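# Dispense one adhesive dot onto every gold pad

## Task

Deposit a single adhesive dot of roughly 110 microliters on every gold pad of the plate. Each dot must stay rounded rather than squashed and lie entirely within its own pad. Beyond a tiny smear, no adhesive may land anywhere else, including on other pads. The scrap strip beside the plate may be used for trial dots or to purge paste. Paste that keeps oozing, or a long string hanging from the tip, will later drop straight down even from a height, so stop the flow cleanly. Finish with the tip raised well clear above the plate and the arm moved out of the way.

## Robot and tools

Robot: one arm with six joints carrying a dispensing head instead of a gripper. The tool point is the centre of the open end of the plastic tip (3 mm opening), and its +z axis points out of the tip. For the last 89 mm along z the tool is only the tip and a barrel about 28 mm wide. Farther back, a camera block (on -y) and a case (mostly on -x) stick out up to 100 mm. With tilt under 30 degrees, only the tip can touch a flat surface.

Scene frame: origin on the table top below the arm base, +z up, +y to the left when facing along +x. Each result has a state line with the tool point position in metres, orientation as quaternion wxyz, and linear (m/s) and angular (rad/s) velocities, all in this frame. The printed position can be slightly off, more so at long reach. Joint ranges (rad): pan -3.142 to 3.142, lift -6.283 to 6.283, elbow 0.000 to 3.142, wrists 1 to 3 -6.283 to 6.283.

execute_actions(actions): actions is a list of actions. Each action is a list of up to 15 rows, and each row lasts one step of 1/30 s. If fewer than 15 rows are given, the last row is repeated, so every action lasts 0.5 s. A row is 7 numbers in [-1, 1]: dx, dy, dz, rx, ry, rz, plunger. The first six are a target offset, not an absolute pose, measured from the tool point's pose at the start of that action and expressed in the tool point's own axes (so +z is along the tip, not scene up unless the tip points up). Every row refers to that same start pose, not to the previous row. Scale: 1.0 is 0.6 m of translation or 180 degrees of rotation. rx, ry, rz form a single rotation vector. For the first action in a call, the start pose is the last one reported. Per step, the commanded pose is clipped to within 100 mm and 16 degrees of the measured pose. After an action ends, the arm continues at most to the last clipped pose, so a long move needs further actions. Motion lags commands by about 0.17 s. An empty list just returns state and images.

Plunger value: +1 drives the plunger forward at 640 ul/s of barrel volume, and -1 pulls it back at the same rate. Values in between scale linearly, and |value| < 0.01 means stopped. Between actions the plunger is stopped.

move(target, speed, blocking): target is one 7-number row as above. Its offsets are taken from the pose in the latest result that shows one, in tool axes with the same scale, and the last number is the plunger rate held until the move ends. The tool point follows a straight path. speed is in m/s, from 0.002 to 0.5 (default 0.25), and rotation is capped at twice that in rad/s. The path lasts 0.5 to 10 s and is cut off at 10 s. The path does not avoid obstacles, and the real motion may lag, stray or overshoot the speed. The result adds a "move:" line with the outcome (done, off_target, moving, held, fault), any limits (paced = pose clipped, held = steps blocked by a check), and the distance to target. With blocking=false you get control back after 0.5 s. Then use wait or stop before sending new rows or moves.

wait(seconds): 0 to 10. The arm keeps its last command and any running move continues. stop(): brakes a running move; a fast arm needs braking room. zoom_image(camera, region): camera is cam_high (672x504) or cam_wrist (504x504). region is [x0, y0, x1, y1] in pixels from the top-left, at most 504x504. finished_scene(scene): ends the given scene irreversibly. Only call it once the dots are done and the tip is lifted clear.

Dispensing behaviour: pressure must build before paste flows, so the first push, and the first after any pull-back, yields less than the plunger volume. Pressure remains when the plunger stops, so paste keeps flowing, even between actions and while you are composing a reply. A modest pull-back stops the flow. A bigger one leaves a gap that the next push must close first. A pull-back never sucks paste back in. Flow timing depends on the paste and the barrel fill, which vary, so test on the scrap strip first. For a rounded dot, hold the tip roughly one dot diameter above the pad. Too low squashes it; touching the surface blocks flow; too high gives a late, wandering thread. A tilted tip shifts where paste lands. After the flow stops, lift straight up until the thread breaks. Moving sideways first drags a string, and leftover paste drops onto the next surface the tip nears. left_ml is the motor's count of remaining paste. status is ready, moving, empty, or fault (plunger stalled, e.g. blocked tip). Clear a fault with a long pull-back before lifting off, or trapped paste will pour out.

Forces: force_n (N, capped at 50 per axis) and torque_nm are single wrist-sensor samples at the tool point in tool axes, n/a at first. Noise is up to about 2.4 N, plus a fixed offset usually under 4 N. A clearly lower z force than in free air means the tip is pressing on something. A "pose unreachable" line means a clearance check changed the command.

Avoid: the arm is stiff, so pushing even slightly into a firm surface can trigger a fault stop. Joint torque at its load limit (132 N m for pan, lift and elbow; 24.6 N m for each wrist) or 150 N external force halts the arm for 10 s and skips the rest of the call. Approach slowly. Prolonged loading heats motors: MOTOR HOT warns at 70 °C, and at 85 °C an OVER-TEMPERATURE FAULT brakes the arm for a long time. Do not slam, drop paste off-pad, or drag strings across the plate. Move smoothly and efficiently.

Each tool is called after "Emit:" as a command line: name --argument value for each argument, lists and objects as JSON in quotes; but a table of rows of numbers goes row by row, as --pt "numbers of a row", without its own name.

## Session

Emit:
execute_actions --actions '[]'

Scene clock: 0.00 s.
end_effector_position=(+0.4354, -0.0104, +0.2395) left_ml=26.7 status=ready force_n=(-1.9, -2.8, +0.0) torque_nm=(-0.87, +0.69, -0.25) end_effector_quat_wxyz=(-0.302, +0.665, +0.678, -0.084) end_effector_velocity=(+0.000, -0.000, +0.000) end_effector_angular_velocity=(-0.000, -0.000, +0.001)
Joint positions: [-0.341 -1.815  1.648 -1.407 -1.57  -1.912]
Joint velocities: [ 0. -0. -0.  0. -0. -0.]
Hand target: +0.435, -0.010, +0.240; -0.302, +0.665, +0.678, -0.084

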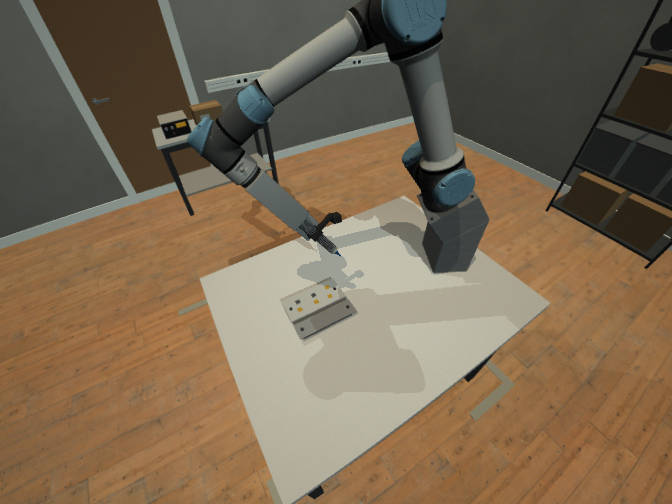

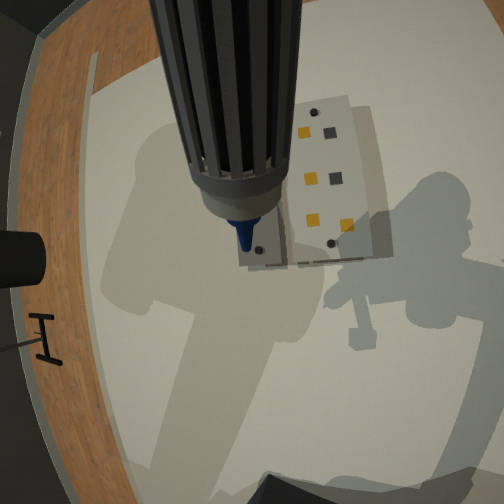

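Emit:
move --target '[-0.0698, 0.0867, 0.0845, -0.1756, -0.1015, 0, 0]' --speed 0.3

Emit:
zoom_image --camera "cam_high" --region '[270, 250, 380, 350]'

Scene clock: 4.27 s.
end_effector_position=(+0.4502, -0.0306, +0.1603) left_ml=26.7 status=ready force_n=(+0.0, -0.7, -1.1) torque_nm=(-0.04, -0.13, -0.17) end_effector_quat_wxyz=(-0.001, +0.700, +0.714, -0.001) end_effector_velocity=(+0.002, -0.001, -0.002) end_effector_angular_velocity=(-0.013, -0.015, -0.000)
Joint positions: [-0.185 -2.276  2.392 -2.296 -1.768 -1.819]
Joint velocities: [ 0.015 -0.001  0.017 -0.031 -0.018  0.009]
Hand target: +0.450, -0.031, +0.160; +0.000, +0.700, +0.714, -0.001
Off the commanded pose: 0.001 m, 0 deg.
move: done

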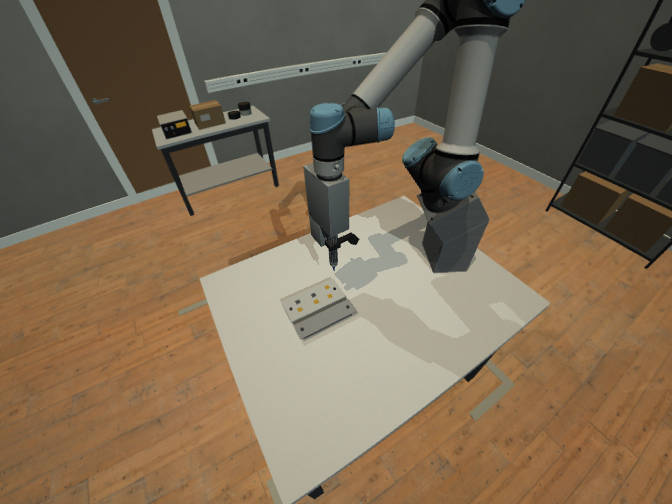

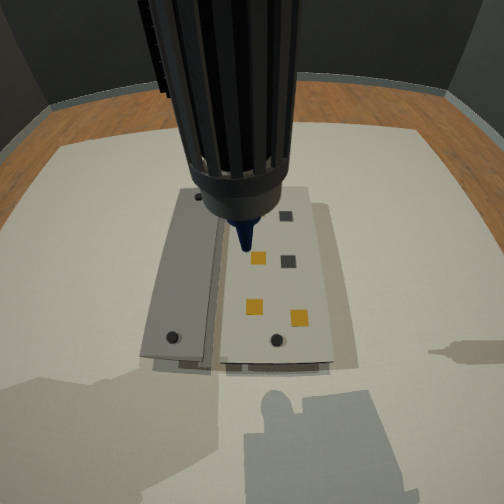

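Region (270, 250, 380, 350) of cam_high's 672x504 image, scaled by 4.582, with more detail than that image has; it fills the top 458 rows of this view, and the rest is white.

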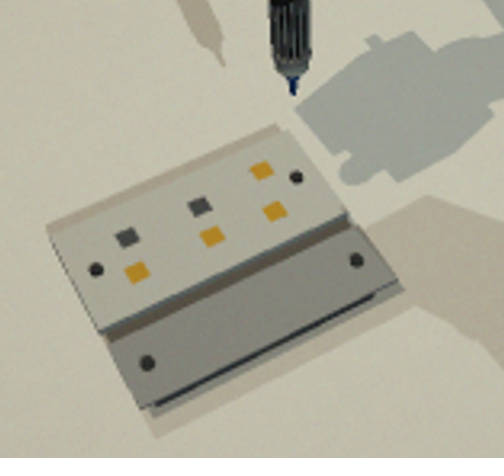

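Emit:
move --target '[0.1002, 0.0437, 0.1838, 0, 0, 0, 0]' --speed 0.25

Emit:
zoom_image --camera "cam_wrist" --region '[190, 200, 330, 340]'

Scene clock: 10.60 s.
end_effector_position=(+0.4748, +0.0301, +0.0499) left_ml=26.7 status=ready force_n=(+0.1, -2.0, +0.7) torque_nm=(-0.69, -0.03, -0.19) end_effector_quat_wxyz=(-0.001, +0.700, +0.714, -0.001) end_effector_velocity=(+0.001, -0.000, -0.002) end_effector_angular_velocity=(-0.004, -0.001, +0.001)
Joint positions: [-0.04  -1.833  2.437 -2.754 -1.849 -1.695]
Joint velocities: [ 0.004  0.012 -0.001 -0.011 -0.007  0.003]
Hand target: +0.475, +0.030, +0.050; -0.001, +0.700, +0.714, -0.001
Off the commanded pose: 0.000 m, 0 deg.
move: done

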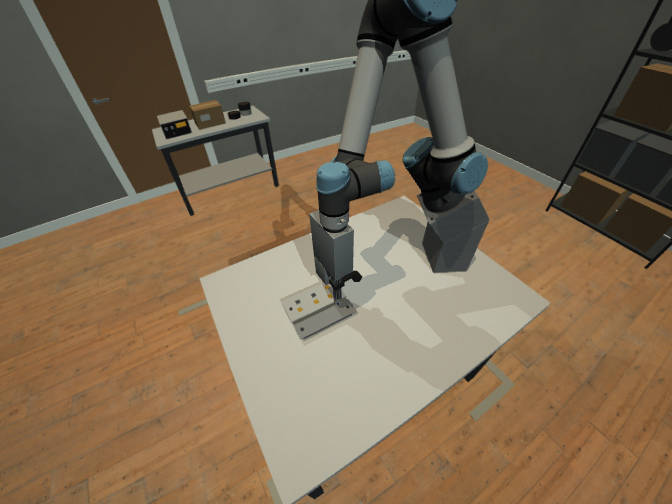

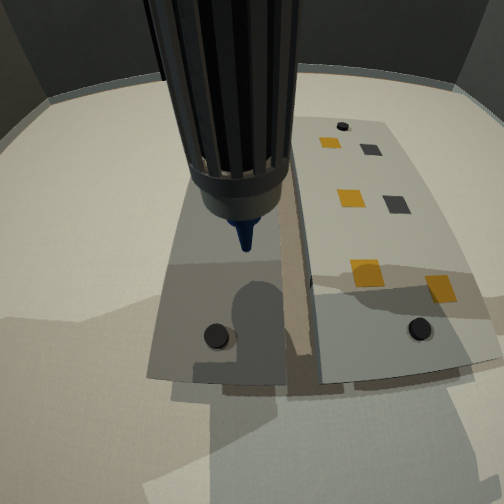

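Region (190, 200, 330, 340) of cam_wrist's 504x504 image, scaled by 3.600, with more detail than that image has.

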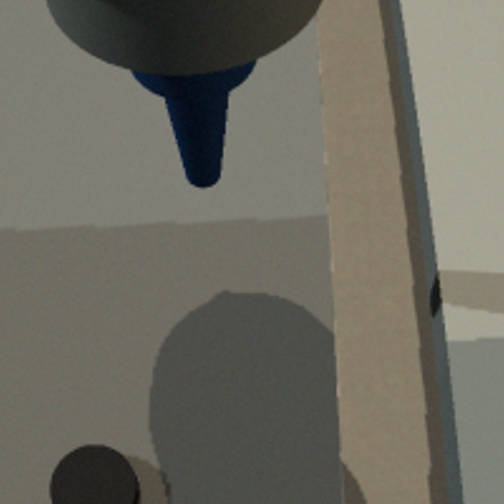

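Emit:
move --target '[0.02, 0.0, 0.02, 0, 0, 0, 0]' --speed 0.06

Emit:
zoom_image --camera "cam_wrist" --region '[200, 210, 320, 310]'

Scene clock: 13.57 s.
end_effector_position=(+0.4745, +0.0419, +0.0382) left_ml=26.7 status=ready force_n=(-1.8, -2.1, +0.8) torque_nm=(-0.60, +0.57, -0.25) end_effector_quat_wxyz=(-0.001, +0.700, +0.714, -0.001) end_effector_velocity=(+0.000, +0.002, -0.002) end_effector_angular_velocity=(-0.001, -0.001, +0.000)
Joint positions: [-0.014 -1.778  2.437 -2.805 -1.863 -1.672]
Joint velocities: [ 0.005  0.01   0.    -0.01  -0.003  0.004]
Hand target: +0.475, +0.042, +0.038; -0.001, +0.700, +0.714, -0.001
Off the commanded pose: 0.000 m, 0 deg.
move: done

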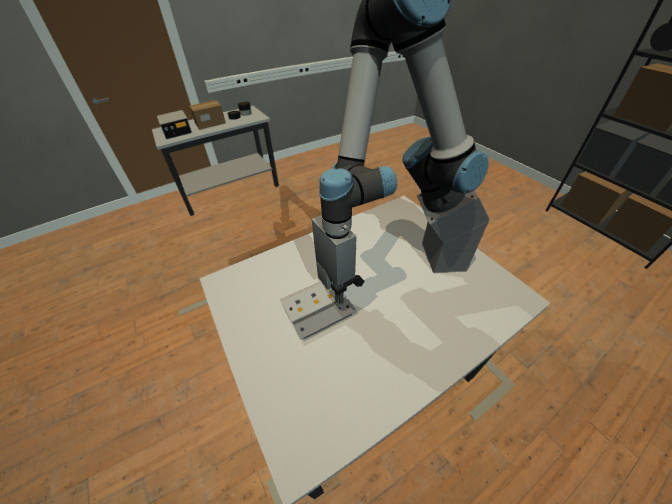

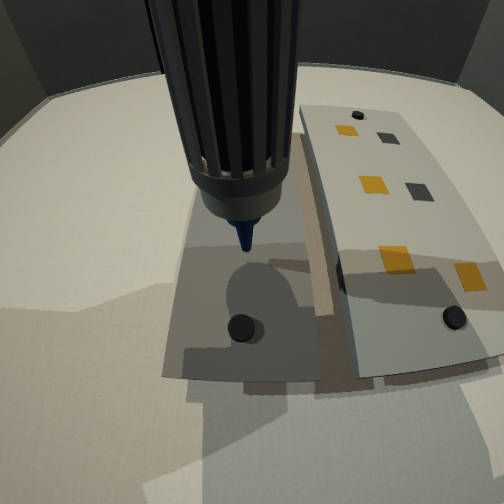

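Region (200, 210, 320, 310) of cam_wrist's 504x504 image, scaled by 4.200, with more detail than that image has.

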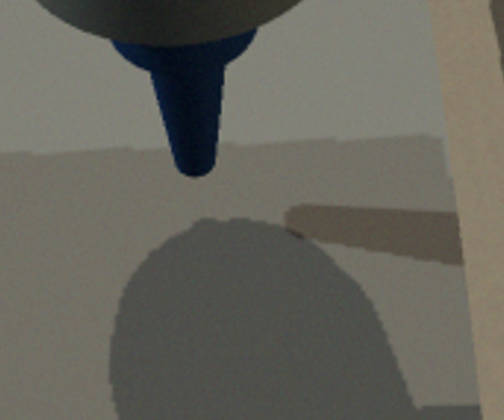

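Emit:
move --target '[0, 0, 0.0078, 0, 0, 0, 0]' --speed 0.03

Emit:
zoom_image --camera "cam_wrist" --region '[200, 210, 300, 310]'

Scene clock: 17.23 s.
end_effector_position=(+0.4745, +0.0419, +0.0338) left_ml=26.7 status=ready force_n=(-1.0, -1.4, +1.0) torque_nm=(-0.32, +0.31, -0.21) end_effector_quat_wxyz=(-0.001, +0.700, +0.714, -0.001) end_effector_velocity=(+0.000, -0.000, -0.002) end_effector_angular_velocity=(-0.000, -0.000, +0.000)
Joint positions: [-0.018 -1.764  2.44  -2.821 -1.861 -1.676]
Joint velocities: [-0.003  0.007  0.001 -0.008  0.001 -0.002]
Hand target: +0.474, +0.042, +0.033; -0.001, +0.700, +0.714, -0.001
Off the commanded pose: 0.000 m, 0 deg.
move: done

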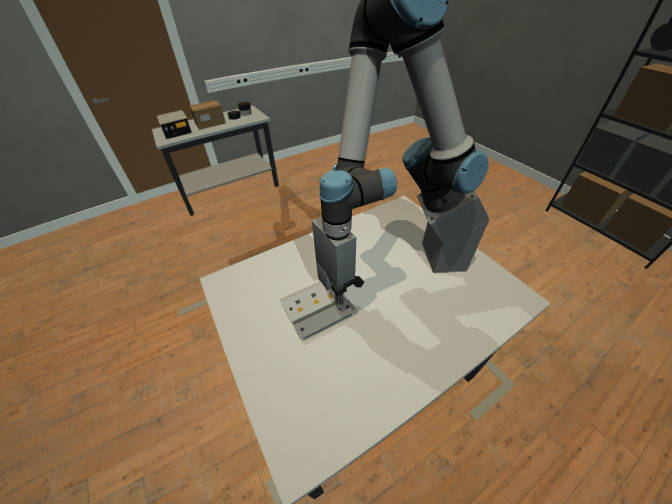

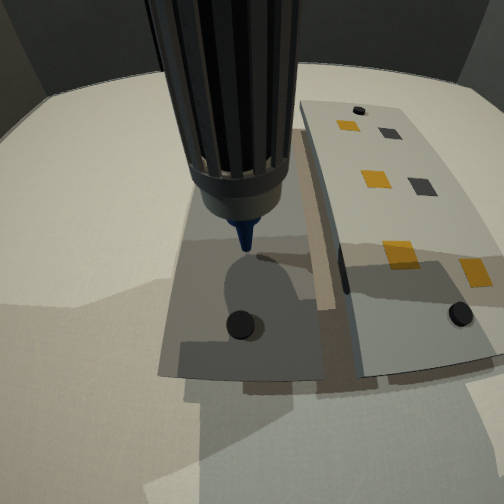

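Region (200, 210, 300, 310) of cam_wrist's 504x504 image, scaled by 5.040, with more detail than that image has.

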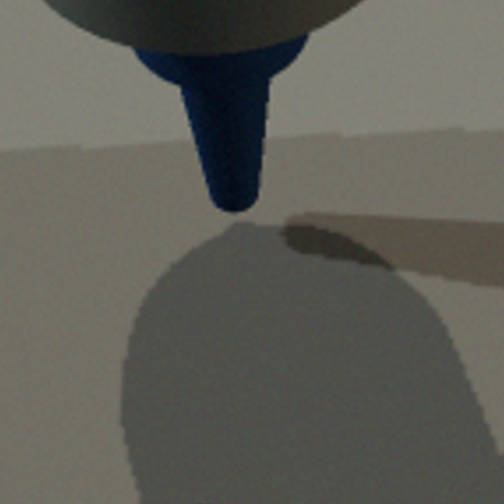

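Emit:
execute_actions --actions '[[[0,0,0,0,0,0,0.544]]]'

Emit:
wait --seconds 1

Emit:
zoom_image --camera "cam_wrist" --region '[200, 210, 300, 310]'

Emit:
wait --seconds 3

Emit:
zoom_image --camera "cam_wrist" --region '[200, 210, 300, 310]'

Emit:
wait --seconds 6

Emit:
zoom_image --camera "cam_wrist" --region '[200, 210, 300, 310]'

Scene clock: 20.17 s.
end_effector_position=(+0.4743, +0.0419, +0.0337) left_ml=26.5 status=moving force_n=(+0.5, -1.5, +1.6) torque_nm=(-0.40, -0.26, -0.22) end_effector_quat_wxyz=(-0.001, +0.700, +0.714, -0.001) end_effector_velocity=(+0.000, -0.000, +0.000) end_effector_angular_velocity=(-0.000, -0.001, -0.001)
Joint positions: [-0.018 -1.764  2.44  -2.821 -1.861 -1.676]
Joint velocities: [ 0.    -0.    -0.    -0.    -0.     0.001]
Hand target: +0.474, +0.042, +0.034; -0.001, +0.700, +0.714, -0.001
Off the commanded pose: 0.000 m, 0 deg.

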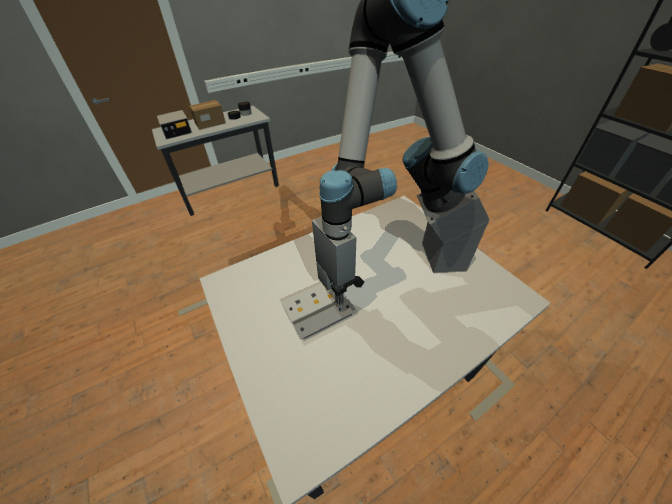

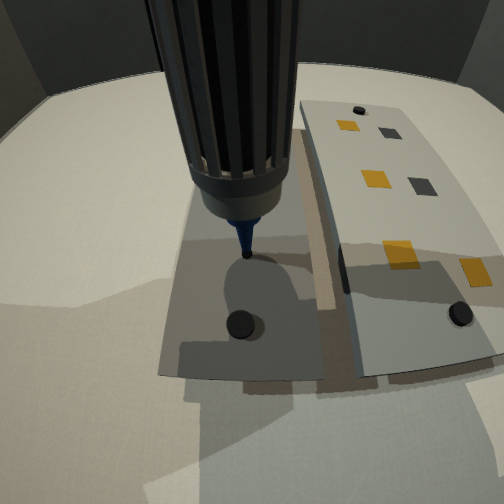

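Scene clock: 21.17 s.
end_effector_position=(+0.4745, +0.0419, +0.0338) left_ml=26.5 status=ready force_n=(-0.2, -2.1, +2.0) torque_nm=(-0.65, +0.02, -0.26) end_effector_quat_wxyz=(-0.001, +0.700, +0.714, -0.001) end_effector_velocity=(+0.001, -0.000, +0.000) end_effector_angular_velocity=(-0.001, -0.002, -0.001)
Joint positions: [-0.018 -1.764  2.44  -2.821 -1.861 -1.676]
Joint velocities: [-0.     0.    -0.001 -0.002 -0.     0.   ]
Hand target: +0.474, +0.042, +0.034; -0.001, +0.700, +0.714, -0.001
Off the commanded pose: 0.000 m, 0 deg.
wait: 1.00 s; at rest by 0.20 s

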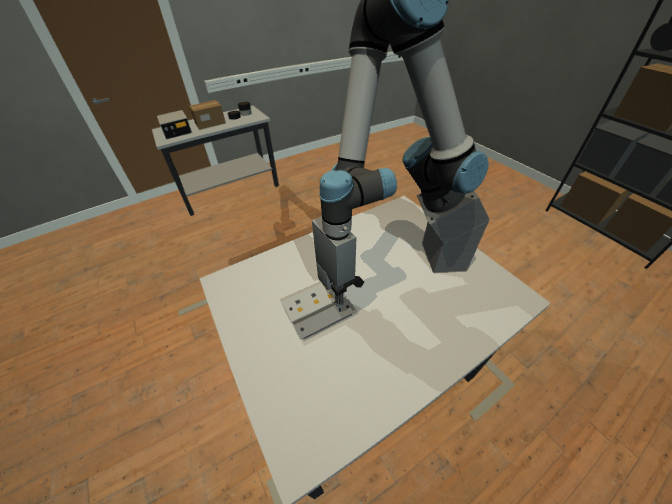

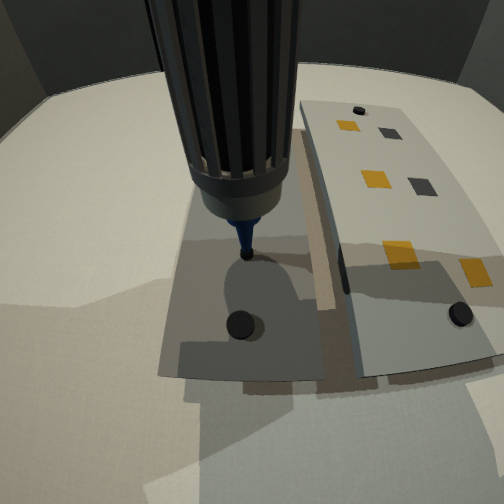

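Region (200, 210, 300, 310) of cam_wrist's 504x504 image, scaled by 5.040, with more detail than that image has.

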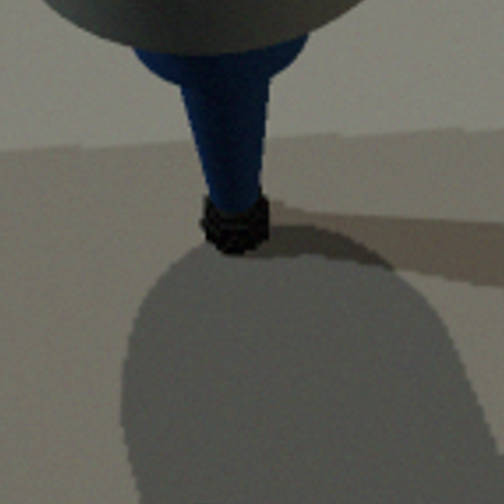

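Scene clock: 24.17 s.
end_effector_position=(+0.4745, +0.0419, +0.0338) left_ml=26.5 status=ready force_n=(-1.3, -1.2, -0.1) torque_nm=(-0.28, +0.40, -0.20) end_effector_quat_wxyz=(-0.001, +0.700, +0.714, -0.001) end_effector_velocity=(-0.000, +0.000, +0.000) end_effector_angular_velocity=(+0.000, +0.000, -0.000)
Joint positions: [-0.018 -1.764  2.44  -2.821 -1.861 -1.676]
Joint velocities: [ 0.    -0.    -0.     0.001  0.     0.   ]
Hand target: +0.474, +0.042, +0.034; -0.001, +0.700, +0.714, -0.001
Off the commanded pose: 0.000 m, 0 deg.
wait: 3.00 s; at rest by 0.17 s

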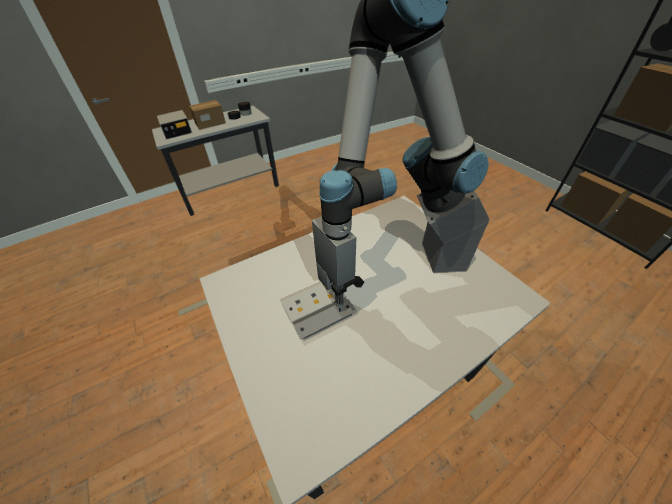

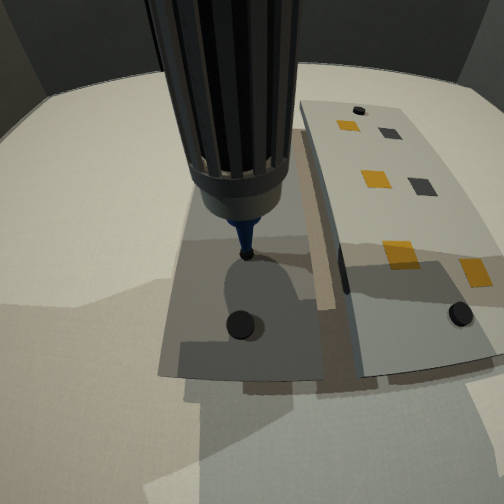

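Region (200, 210, 300, 310) of cam_wrist's 504x504 image, scaled by 5.040, with more detail than that image has.

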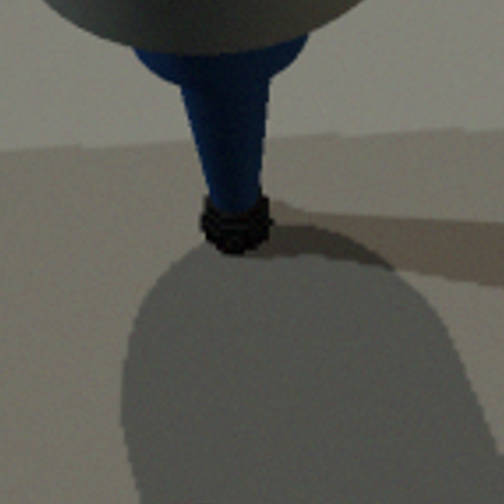

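Scene clock: 30.17 s.
end_effector_position=(+0.4745, +0.0419, +0.0338) left_ml=26.5 status=ready force_n=(-1.9, -1.2, +0.1) torque_nm=(-0.35, +0.64, -0.22) end_effector_quat_wxyz=(-0.001, +0.700, +0.714, -0.001) end_effector_velocity=(+0.001, -0.000, +0.000) end_effector_angular_velocity=(-0.001, -0.002, +0.001)
Joint positions: [-0.018 -1.764  2.44  -2.821 -1.861 -1.676]
Joint velocities: [-0.    -0.    -0.001 -0.001 -0.    -0.001]
Hand target: +0.474, +0.042, +0.034; -0.001, +0.700, +0.714, -0.001
Off the commanded pose: 0.000 m, 0 deg.
wait: 6.00 s; at rest by 0.17 s

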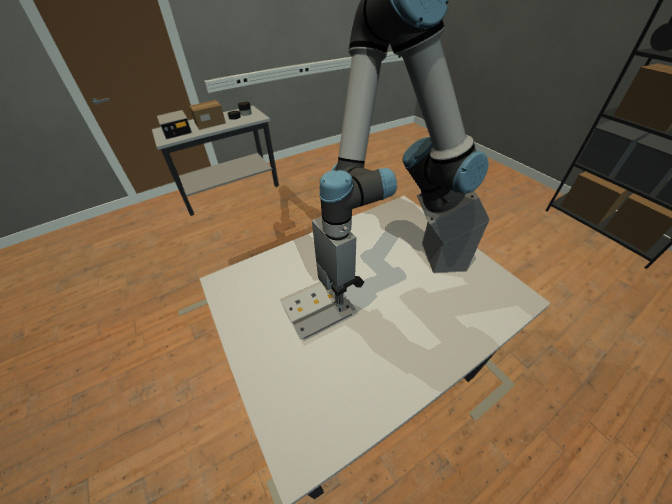

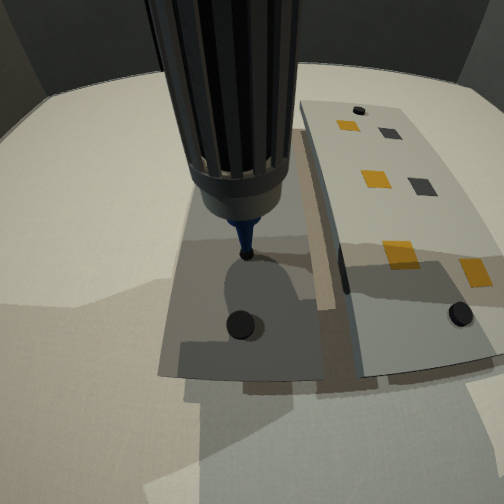

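Region (200, 210, 300, 310) of cam_wrist's 504x504 image, scaled by 5.040, with more detail than that image has.

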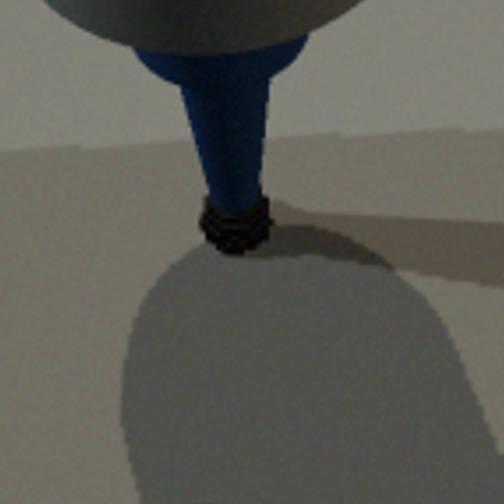

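Emit:
execute_actions --actions '[[[0,0,-0.001,0,0,0,-0.2],[0,0,-0.002,0,0,0,-0.2],[0,0,-0.004,0,0,0,-0.2],[0,0,-0.006,0,0,0,-0.2],[0,0,-0.008,0,0,0,-0.2],[0,0,-0.011,0,0,0,-0.2],[0,0,-0.014,0,0,0,-0.2],[0,0,-0.017,0,0,0,-0.2],[0,0,-0.020,0,0,0,-0.2],[0,0,-0.023,0,0,0,-0.2],[0,0,-0.026,0,0,0,-0.2],[0,0,-0.029,0,0,0,-0.2],[0,0,-0.032,0,0,0,-0.2],[0,0,-0.035,0,0,0,-0.2],[0,0,-0.038,0,0,0,-0.2]],[[0,0,-0.017,0,0,0,0],[0,0,-0.020,0,0,0,0],[0,0,-0.023,0,0,0,0],[0,0,-0.026,0,0,0,0],[0,0,-0.029,0,0,0,0],[0,0,-0.032,0,0,0,0],[0,0,-0.035,0,0,0,0],[0,0,-0.037,0,0,0,0],[0,0,-0.039,0,0,0,0],[0,0,-0.041,0,0,0,0],[0,0,-0.042,0,0,0,0]]]'

Emit:
wait --seconds 2

Emit:
zoom_image --camera "cam_wrist" --region '[200, 220, 300, 320]'

Scene clock: 33.77 s.
end_effector_position=(+0.4748, +0.0419, +0.0706) left_ml=26.6 status=ready force_n=(-1.0, -2.7, -0.5) torque_nm=(-0.82, +0.32, -0.23) end_effector_quat_wxyz=(-0.001, +0.700, +0.714, -0.000) end_effector_velocity=(-0.002, +0.001, +0.019) end_effector_angular_velocity=(+0.002, +0.005, -0.001)
Joint positions: [ 0.019 -1.87   2.417 -2.685 -1.881 -1.644]
Joint velocities: [ 0.02  -0.052 -0.016  0.078 -0.009  0.02 ]
Hand target: +0.475, +0.042, +0.073; -0.001, +0.700, +0.714, -0.000
Off the commanded pose: 0.002 m, 0 deg.

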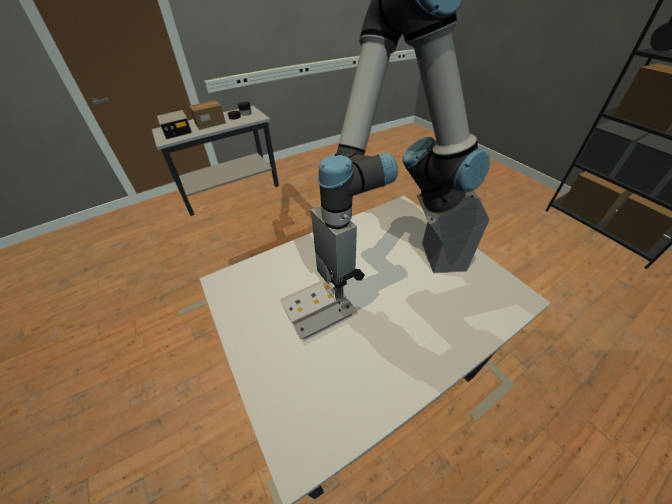

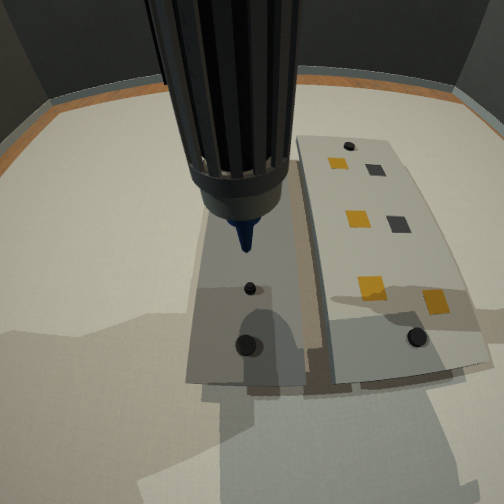

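Scene clock: 35.77 s.
end_effector_position=(+0.4747, +0.0419, +0.0729) left_ml=26.6 status=ready force_n=(-0.9, -2.4, +1.3) torque_nm=(-0.65, +0.32, -0.19) end_effector_quat_wxyz=(-0.001, +0.700, +0.714, -0.000) end_effector_velocity=(-0.000, +0.000, -0.000) end_effector_angular_velocity=(+0.001, +0.001, +0.000)
Joint positions: [ 0.021 -1.877  2.415 -2.675 -1.882 -1.642]
Joint velocities: [-0.     0.    -0.001  0.003  0.001 -0.   ]
Hand target: +0.475, +0.042, +0.073; -0.001, +0.700, +0.714, -0.000
Off the commanded pose: 0.000 m, 0 deg.
wait: 2.00 s; at rest by 0.20 s

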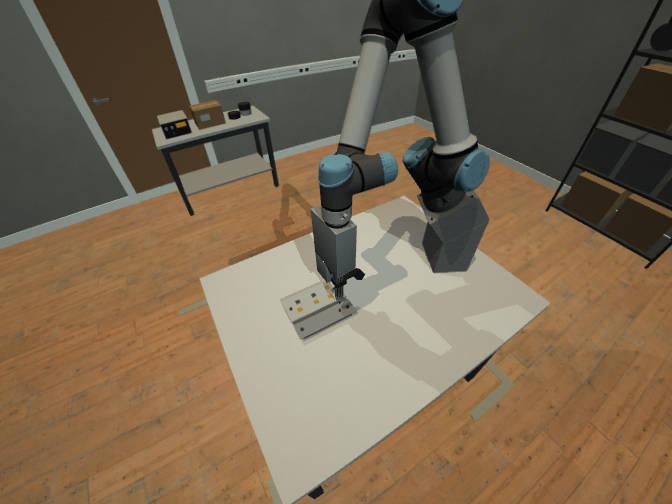

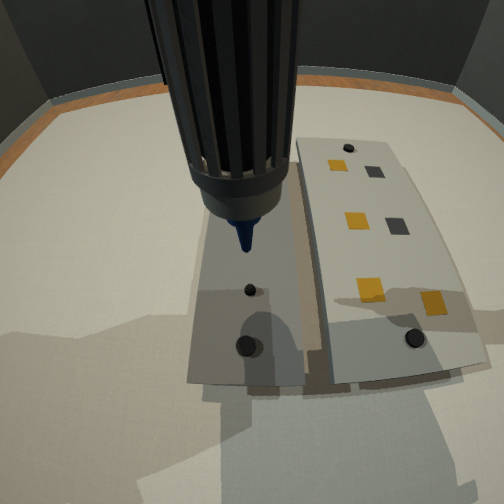

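Region (200, 220, 300, 320) of cam_wrist's 504x504 image, scaled by 5.040, with more detail than that image has.

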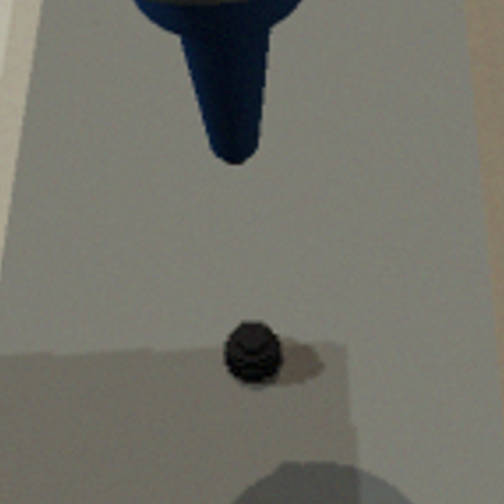

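Emit:
move --target '[-0.1217, -0.007, 0.045, 0, 0, 0, 0]' --speed 0.15

Emit:
zoom_image --camera "cam_wrist" --region '[200, 210, 320, 310]'

Scene clock: 39.20 s.
end_effector_position=(+0.4719, -0.0312, +0.0461) left_ml=26.6 status=ready force_n=(-0.7, -1.3, -0.8) torque_nm=(-0.31, +0.17, -0.21) end_effector_quat_wxyz=(-0.000, +0.700, +0.714, -0.001) end_effector_velocity=(+0.000, -0.003, -0.001) end_effector_angular_velocity=(+0.003, -0.001, -0.000)
Joint positions: [-0.251 -1.928  2.466 -2.729 -1.73  -1.874]
Joint velocities: [-0.017 -0.003  0.002 -0.002  0.013 -0.014]
Hand target: +0.472, -0.031, +0.046; -0.001, +0.700, +0.714, -0.000
Off the commanded pose: 0.000 m, 0 deg.
move: done

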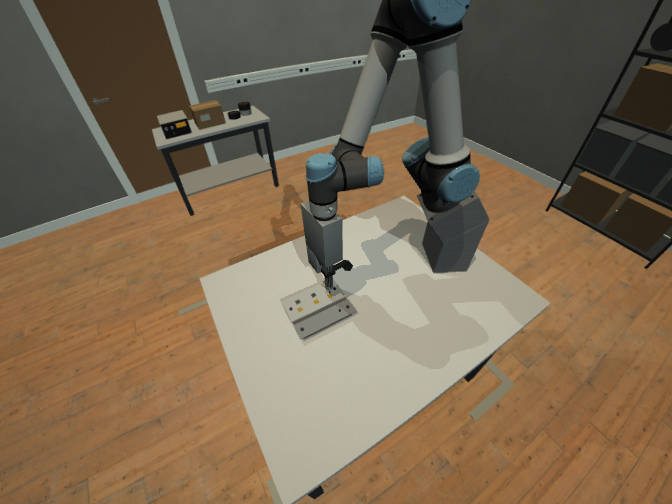

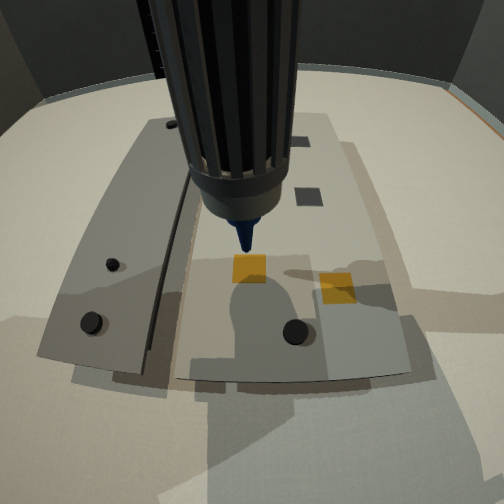

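Region (200, 210, 320, 310) of cam_wrist's 504x504 image, scaled by 4.200, with more detail than that image has.

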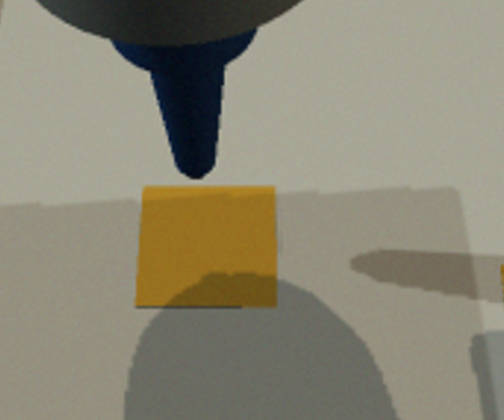

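Emit:
move --target '[-0.0012, -0.0008, 0.0202, 0, 0, 0, 0]' --speed 0.05

Emit:
zoom_image --camera "cam_wrist" --region '[200, 210, 300, 310]'

Scene clock: 42.80 s.
end_effector_position=(+0.4713, -0.0319, +0.0343) left_ml=26.6 status=ready force_n=(-1.4, -1.6, -0.5) torque_nm=(-0.45, +0.44, -0.27) end_effector_quat_wxyz=(-0.000, +0.700, +0.714, -0.001) end_effector_velocity=(-0.001, -0.000, -0.003) end_effector_angular_velocity=(-0.001, +0.002, -0.000)
Joint positions: [-0.261 -1.891  2.474 -2.775 -1.725 -1.882]
Joint velocities: [-0.002  0.009  0.002 -0.01  -0.    -0.001]
Hand target: +0.471, -0.032, +0.034; -0.000, +0.700, +0.714, -0.001
Off the commanded pose: 0.000 m, 0 deg.
move: done

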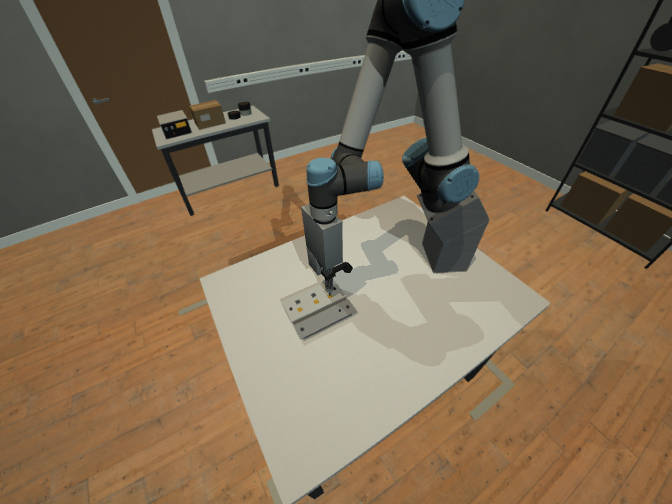

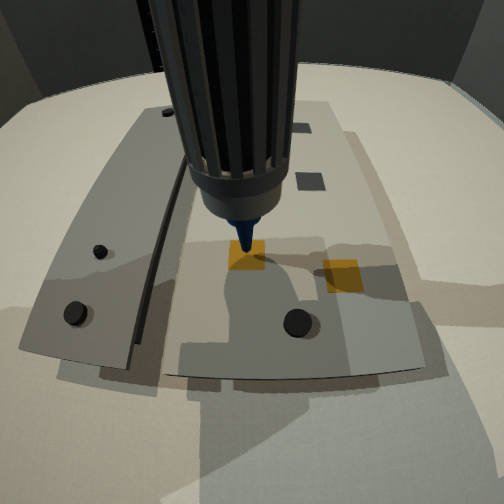

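Region (200, 210, 300, 310) of cam_wrist's 504x504 image, scaled by 5.040, with more detail than that image has.

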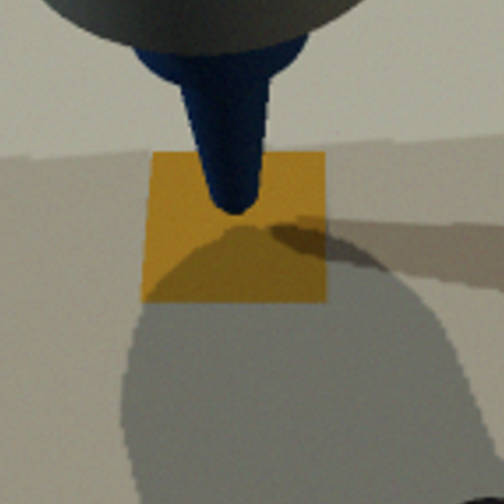

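Emit:
execute_actions --actions '[[[0,0,0,0,0,0,0.544]]]'

Emit:
wait --seconds 10

Emit:
zoom_image --camera "cam_wrist" --region '[200, 210, 300, 310]'

Emit:
execute_actions --actions '[[[0,0,-0.001,0,0,0,-0.2],[0,0,-0.002,0,0,0,-0.2],[0,0,-0.004,0,0,0,-0.2],[0,0,-0.006,0,0,0,-0.2],[0,0,-0.008,0,0,0,-0.2],[0,0,-0.011,0,0,0,-0.2],[0,0,-0.014,0,0,0,-0.2],[0,0,-0.017,0,0,0,-0.2],[0,0,-0.020,0,0,0,-0.2],[0,0,-0.023,0,0,0,-0.2],[0,0,-0.026,0,0,0,-0.2],[0,0,-0.029,0,0,0,-0.2],[0,0,-0.032,0,0,0,-0.2],[0,0,-0.035,0,0,0,-0.2],[0,0,-0.038,0,0,0,-0.2]],[[0,0,-0.017,0,0,0,0],[0,0,-0.020,0,0,0,0],[0,0,-0.023,0,0,0,0],[0,0,-0.026,0,0,0,0],[0,0,-0.029,0,0,0,0],[0,0,-0.032,0,0,0,0],[0,0,-0.035,0,0,0,0],[0,0,-0.037,0,0,0,0],[0,0,-0.039,0,0,0,0],[0,0,-0.041,0,0,0,0],[0,0,-0.042,0,0,0,0]]]'

Emit:
wait --seconds 1

Emit:
zoom_image --camera "cam_wrist" --region '[210, 200, 350, 340]'

Scene clock: 47.13 s.
end_effector_position=(+0.4712, -0.0318, +0.0343) left_ml=26.4 status=moving force_n=(-1.2, -0.8, +0.0) torque_nm=(-0.16, +0.37, -0.20) end_effector_quat_wxyz=(-0.001, +0.700, +0.714, -0.001) end_effector_velocity=(-0.001, +0.000, -0.000) end_effector_angular_velocity=(-0.000, +0.001, +0.000)
Joint positions: [-0.261 -1.891  2.474 -2.775 -1.725 -1.882]
Joint velocities: [ 0.    -0.     0.001 -0.    -0.     0.   ]
Hand target: +0.471, -0.032, +0.034; -0.000, +0.700, +0.714, -0.001
Off the commanded pose: 0.000 m, 0 deg.

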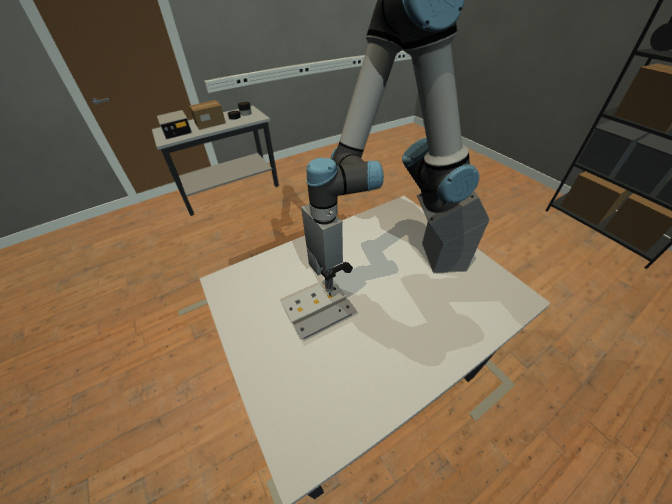

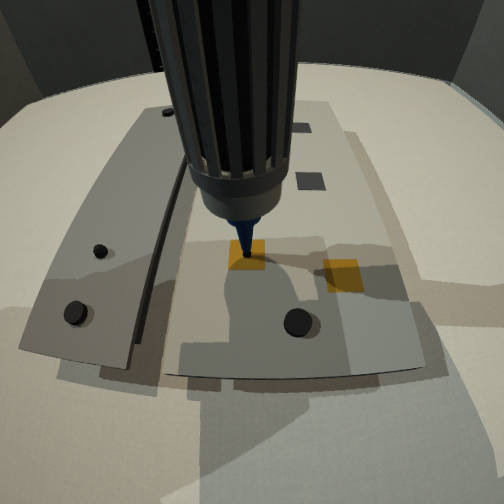

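Scene clock: 57.13 s.
end_effector_position=(+0.4713, -0.0319, +0.0343) left_ml=26.4 status=ready force_n=(-1.5, -1.9, +0.9) torque_nm=(-0.53, +0.39, -0.25) end_effector_quat_wxyz=(-0.000, +0.700, +0.714, -0.001) end_effector_velocity=(-0.001, -0.000, -0.000) end_effector_angular_velocity=(-0.001, +0.002, +0.001)
Joint positions: [-0.261 -1.891  2.474 -2.775 -1.725 -1.882]
Joint velocities: [ 0.     0.     0.001 -0.    -0.002 -0.001]
Hand target: +0.471, -0.032, +0.034; -0.000, +0.700, +0.714, -0.001
Off the commanded pose: 0.000 m, 0 deg.
wait: 10.00 s; at rest by 0.20 s

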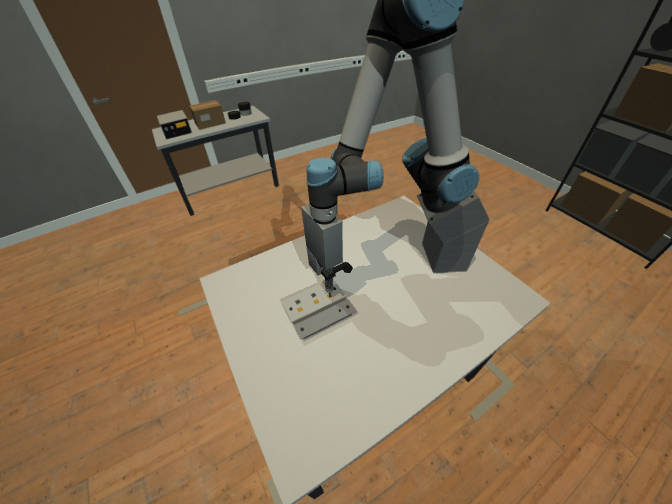

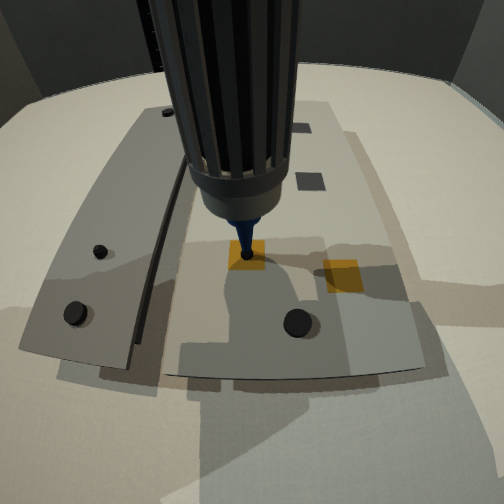

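Region (200, 210, 300, 310) of cam_wrist's 504x504 image, scaled by 5.040, with more detail than that image has.

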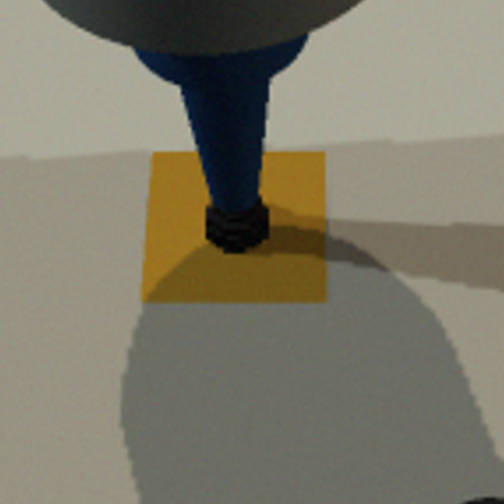

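Scene clock: 58.13 s.
end_effector_position=(+0.4717, -0.0318, +0.0711) left_ml=26.5 status=ready force_n=(-1.6, -2.0, -0.7) torque_nm=(-0.59, +0.53, -0.20) end_effector_quat_wxyz=(+0.000, +0.700, +0.714, -0.000) end_effector_velocity=(-0.001, -0.001, +0.020) end_effector_angular_velocity=(-0.001, +0.002, -0.001)
Joint positions: [-0.238 -2.005  2.449 -2.634 -1.738 -1.863]
Joint velocities: [ 0.012 -0.058 -0.018  0.079 -0.008  0.01 ]
Hand target: +0.472, -0.032, +0.073; -0.000, +0.700, +0.714, -0.001
Off the commanded pose: 0.002 m, 0 deg.

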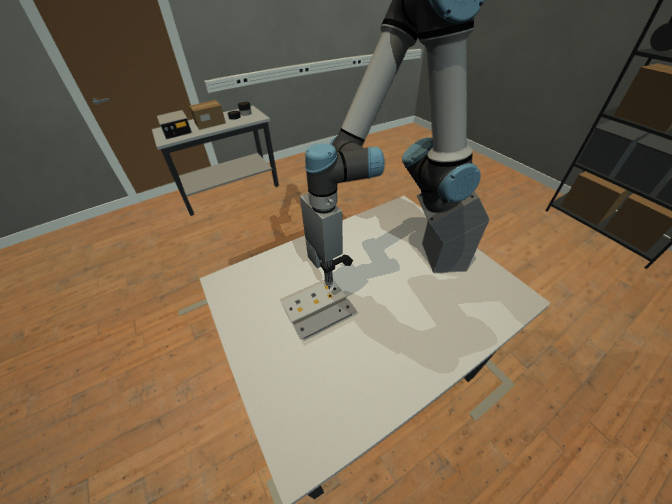

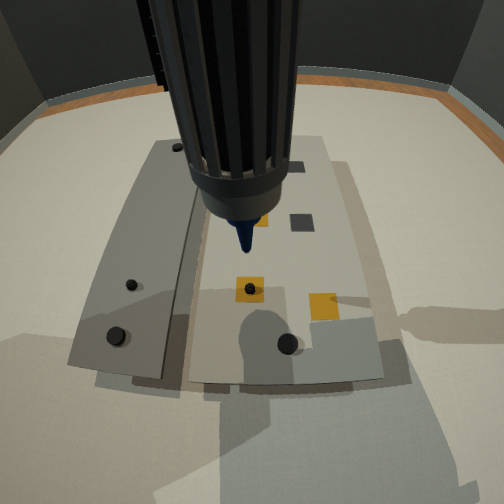

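Scene clock: 59.13 s.
end_effector_position=(+0.4716, -0.0318, +0.0734) left_ml=26.5 status=ready force_n=(-0.8, -0.9, +0.1) torque_nm=(-0.10, +0.24, -0.18) end_effector_quat_wxyz=(-0.000, +0.700, +0.714, -0.001) end_effector_velocity=(+0.001, -0.001, +0.001) end_effector_angular_velocity=(-0.002, -0.002, -0.000)
Joint positions: [-0.237 -2.012  2.447 -2.624 -1.739 -1.862]
Joint velocities: [-0.    -0.001 -0.001 -0.001 -0.001 -0.   ]
Hand target: +0.472, -0.032, +0.073; -0.000, +0.700, +0.714, -0.001
Off the commanded pose: 0.000 m, 0 deg.
wait: 1.00 s; at rest by 0.20 s

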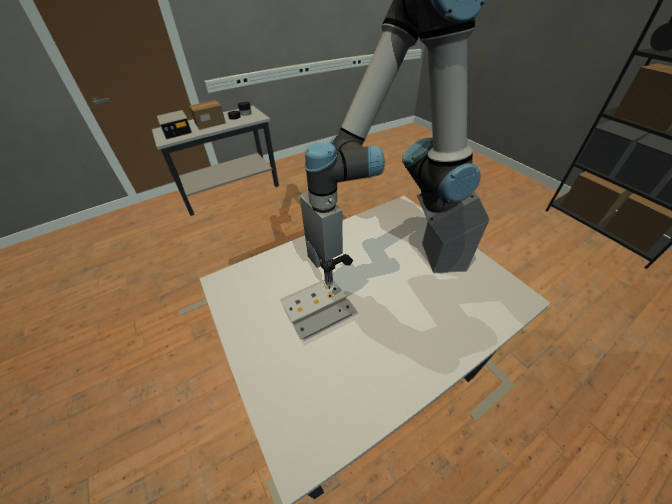

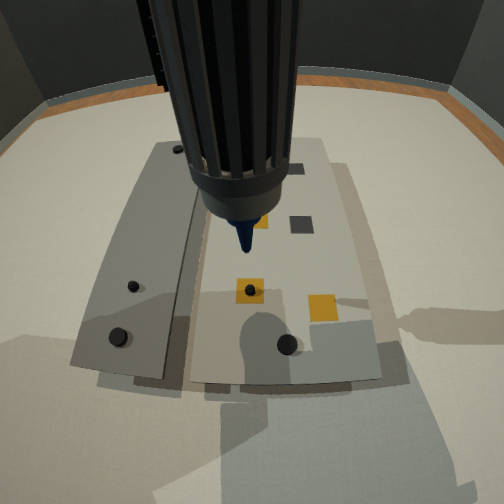

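Region (210, 200, 350, 340) of cam_wrist's 504x504 image, scaled by 3.600, with more detail than that image has.

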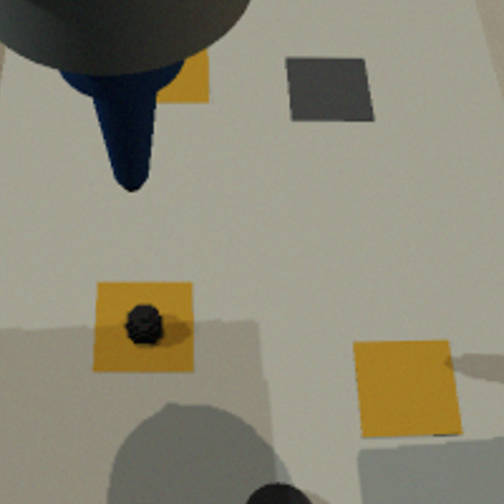

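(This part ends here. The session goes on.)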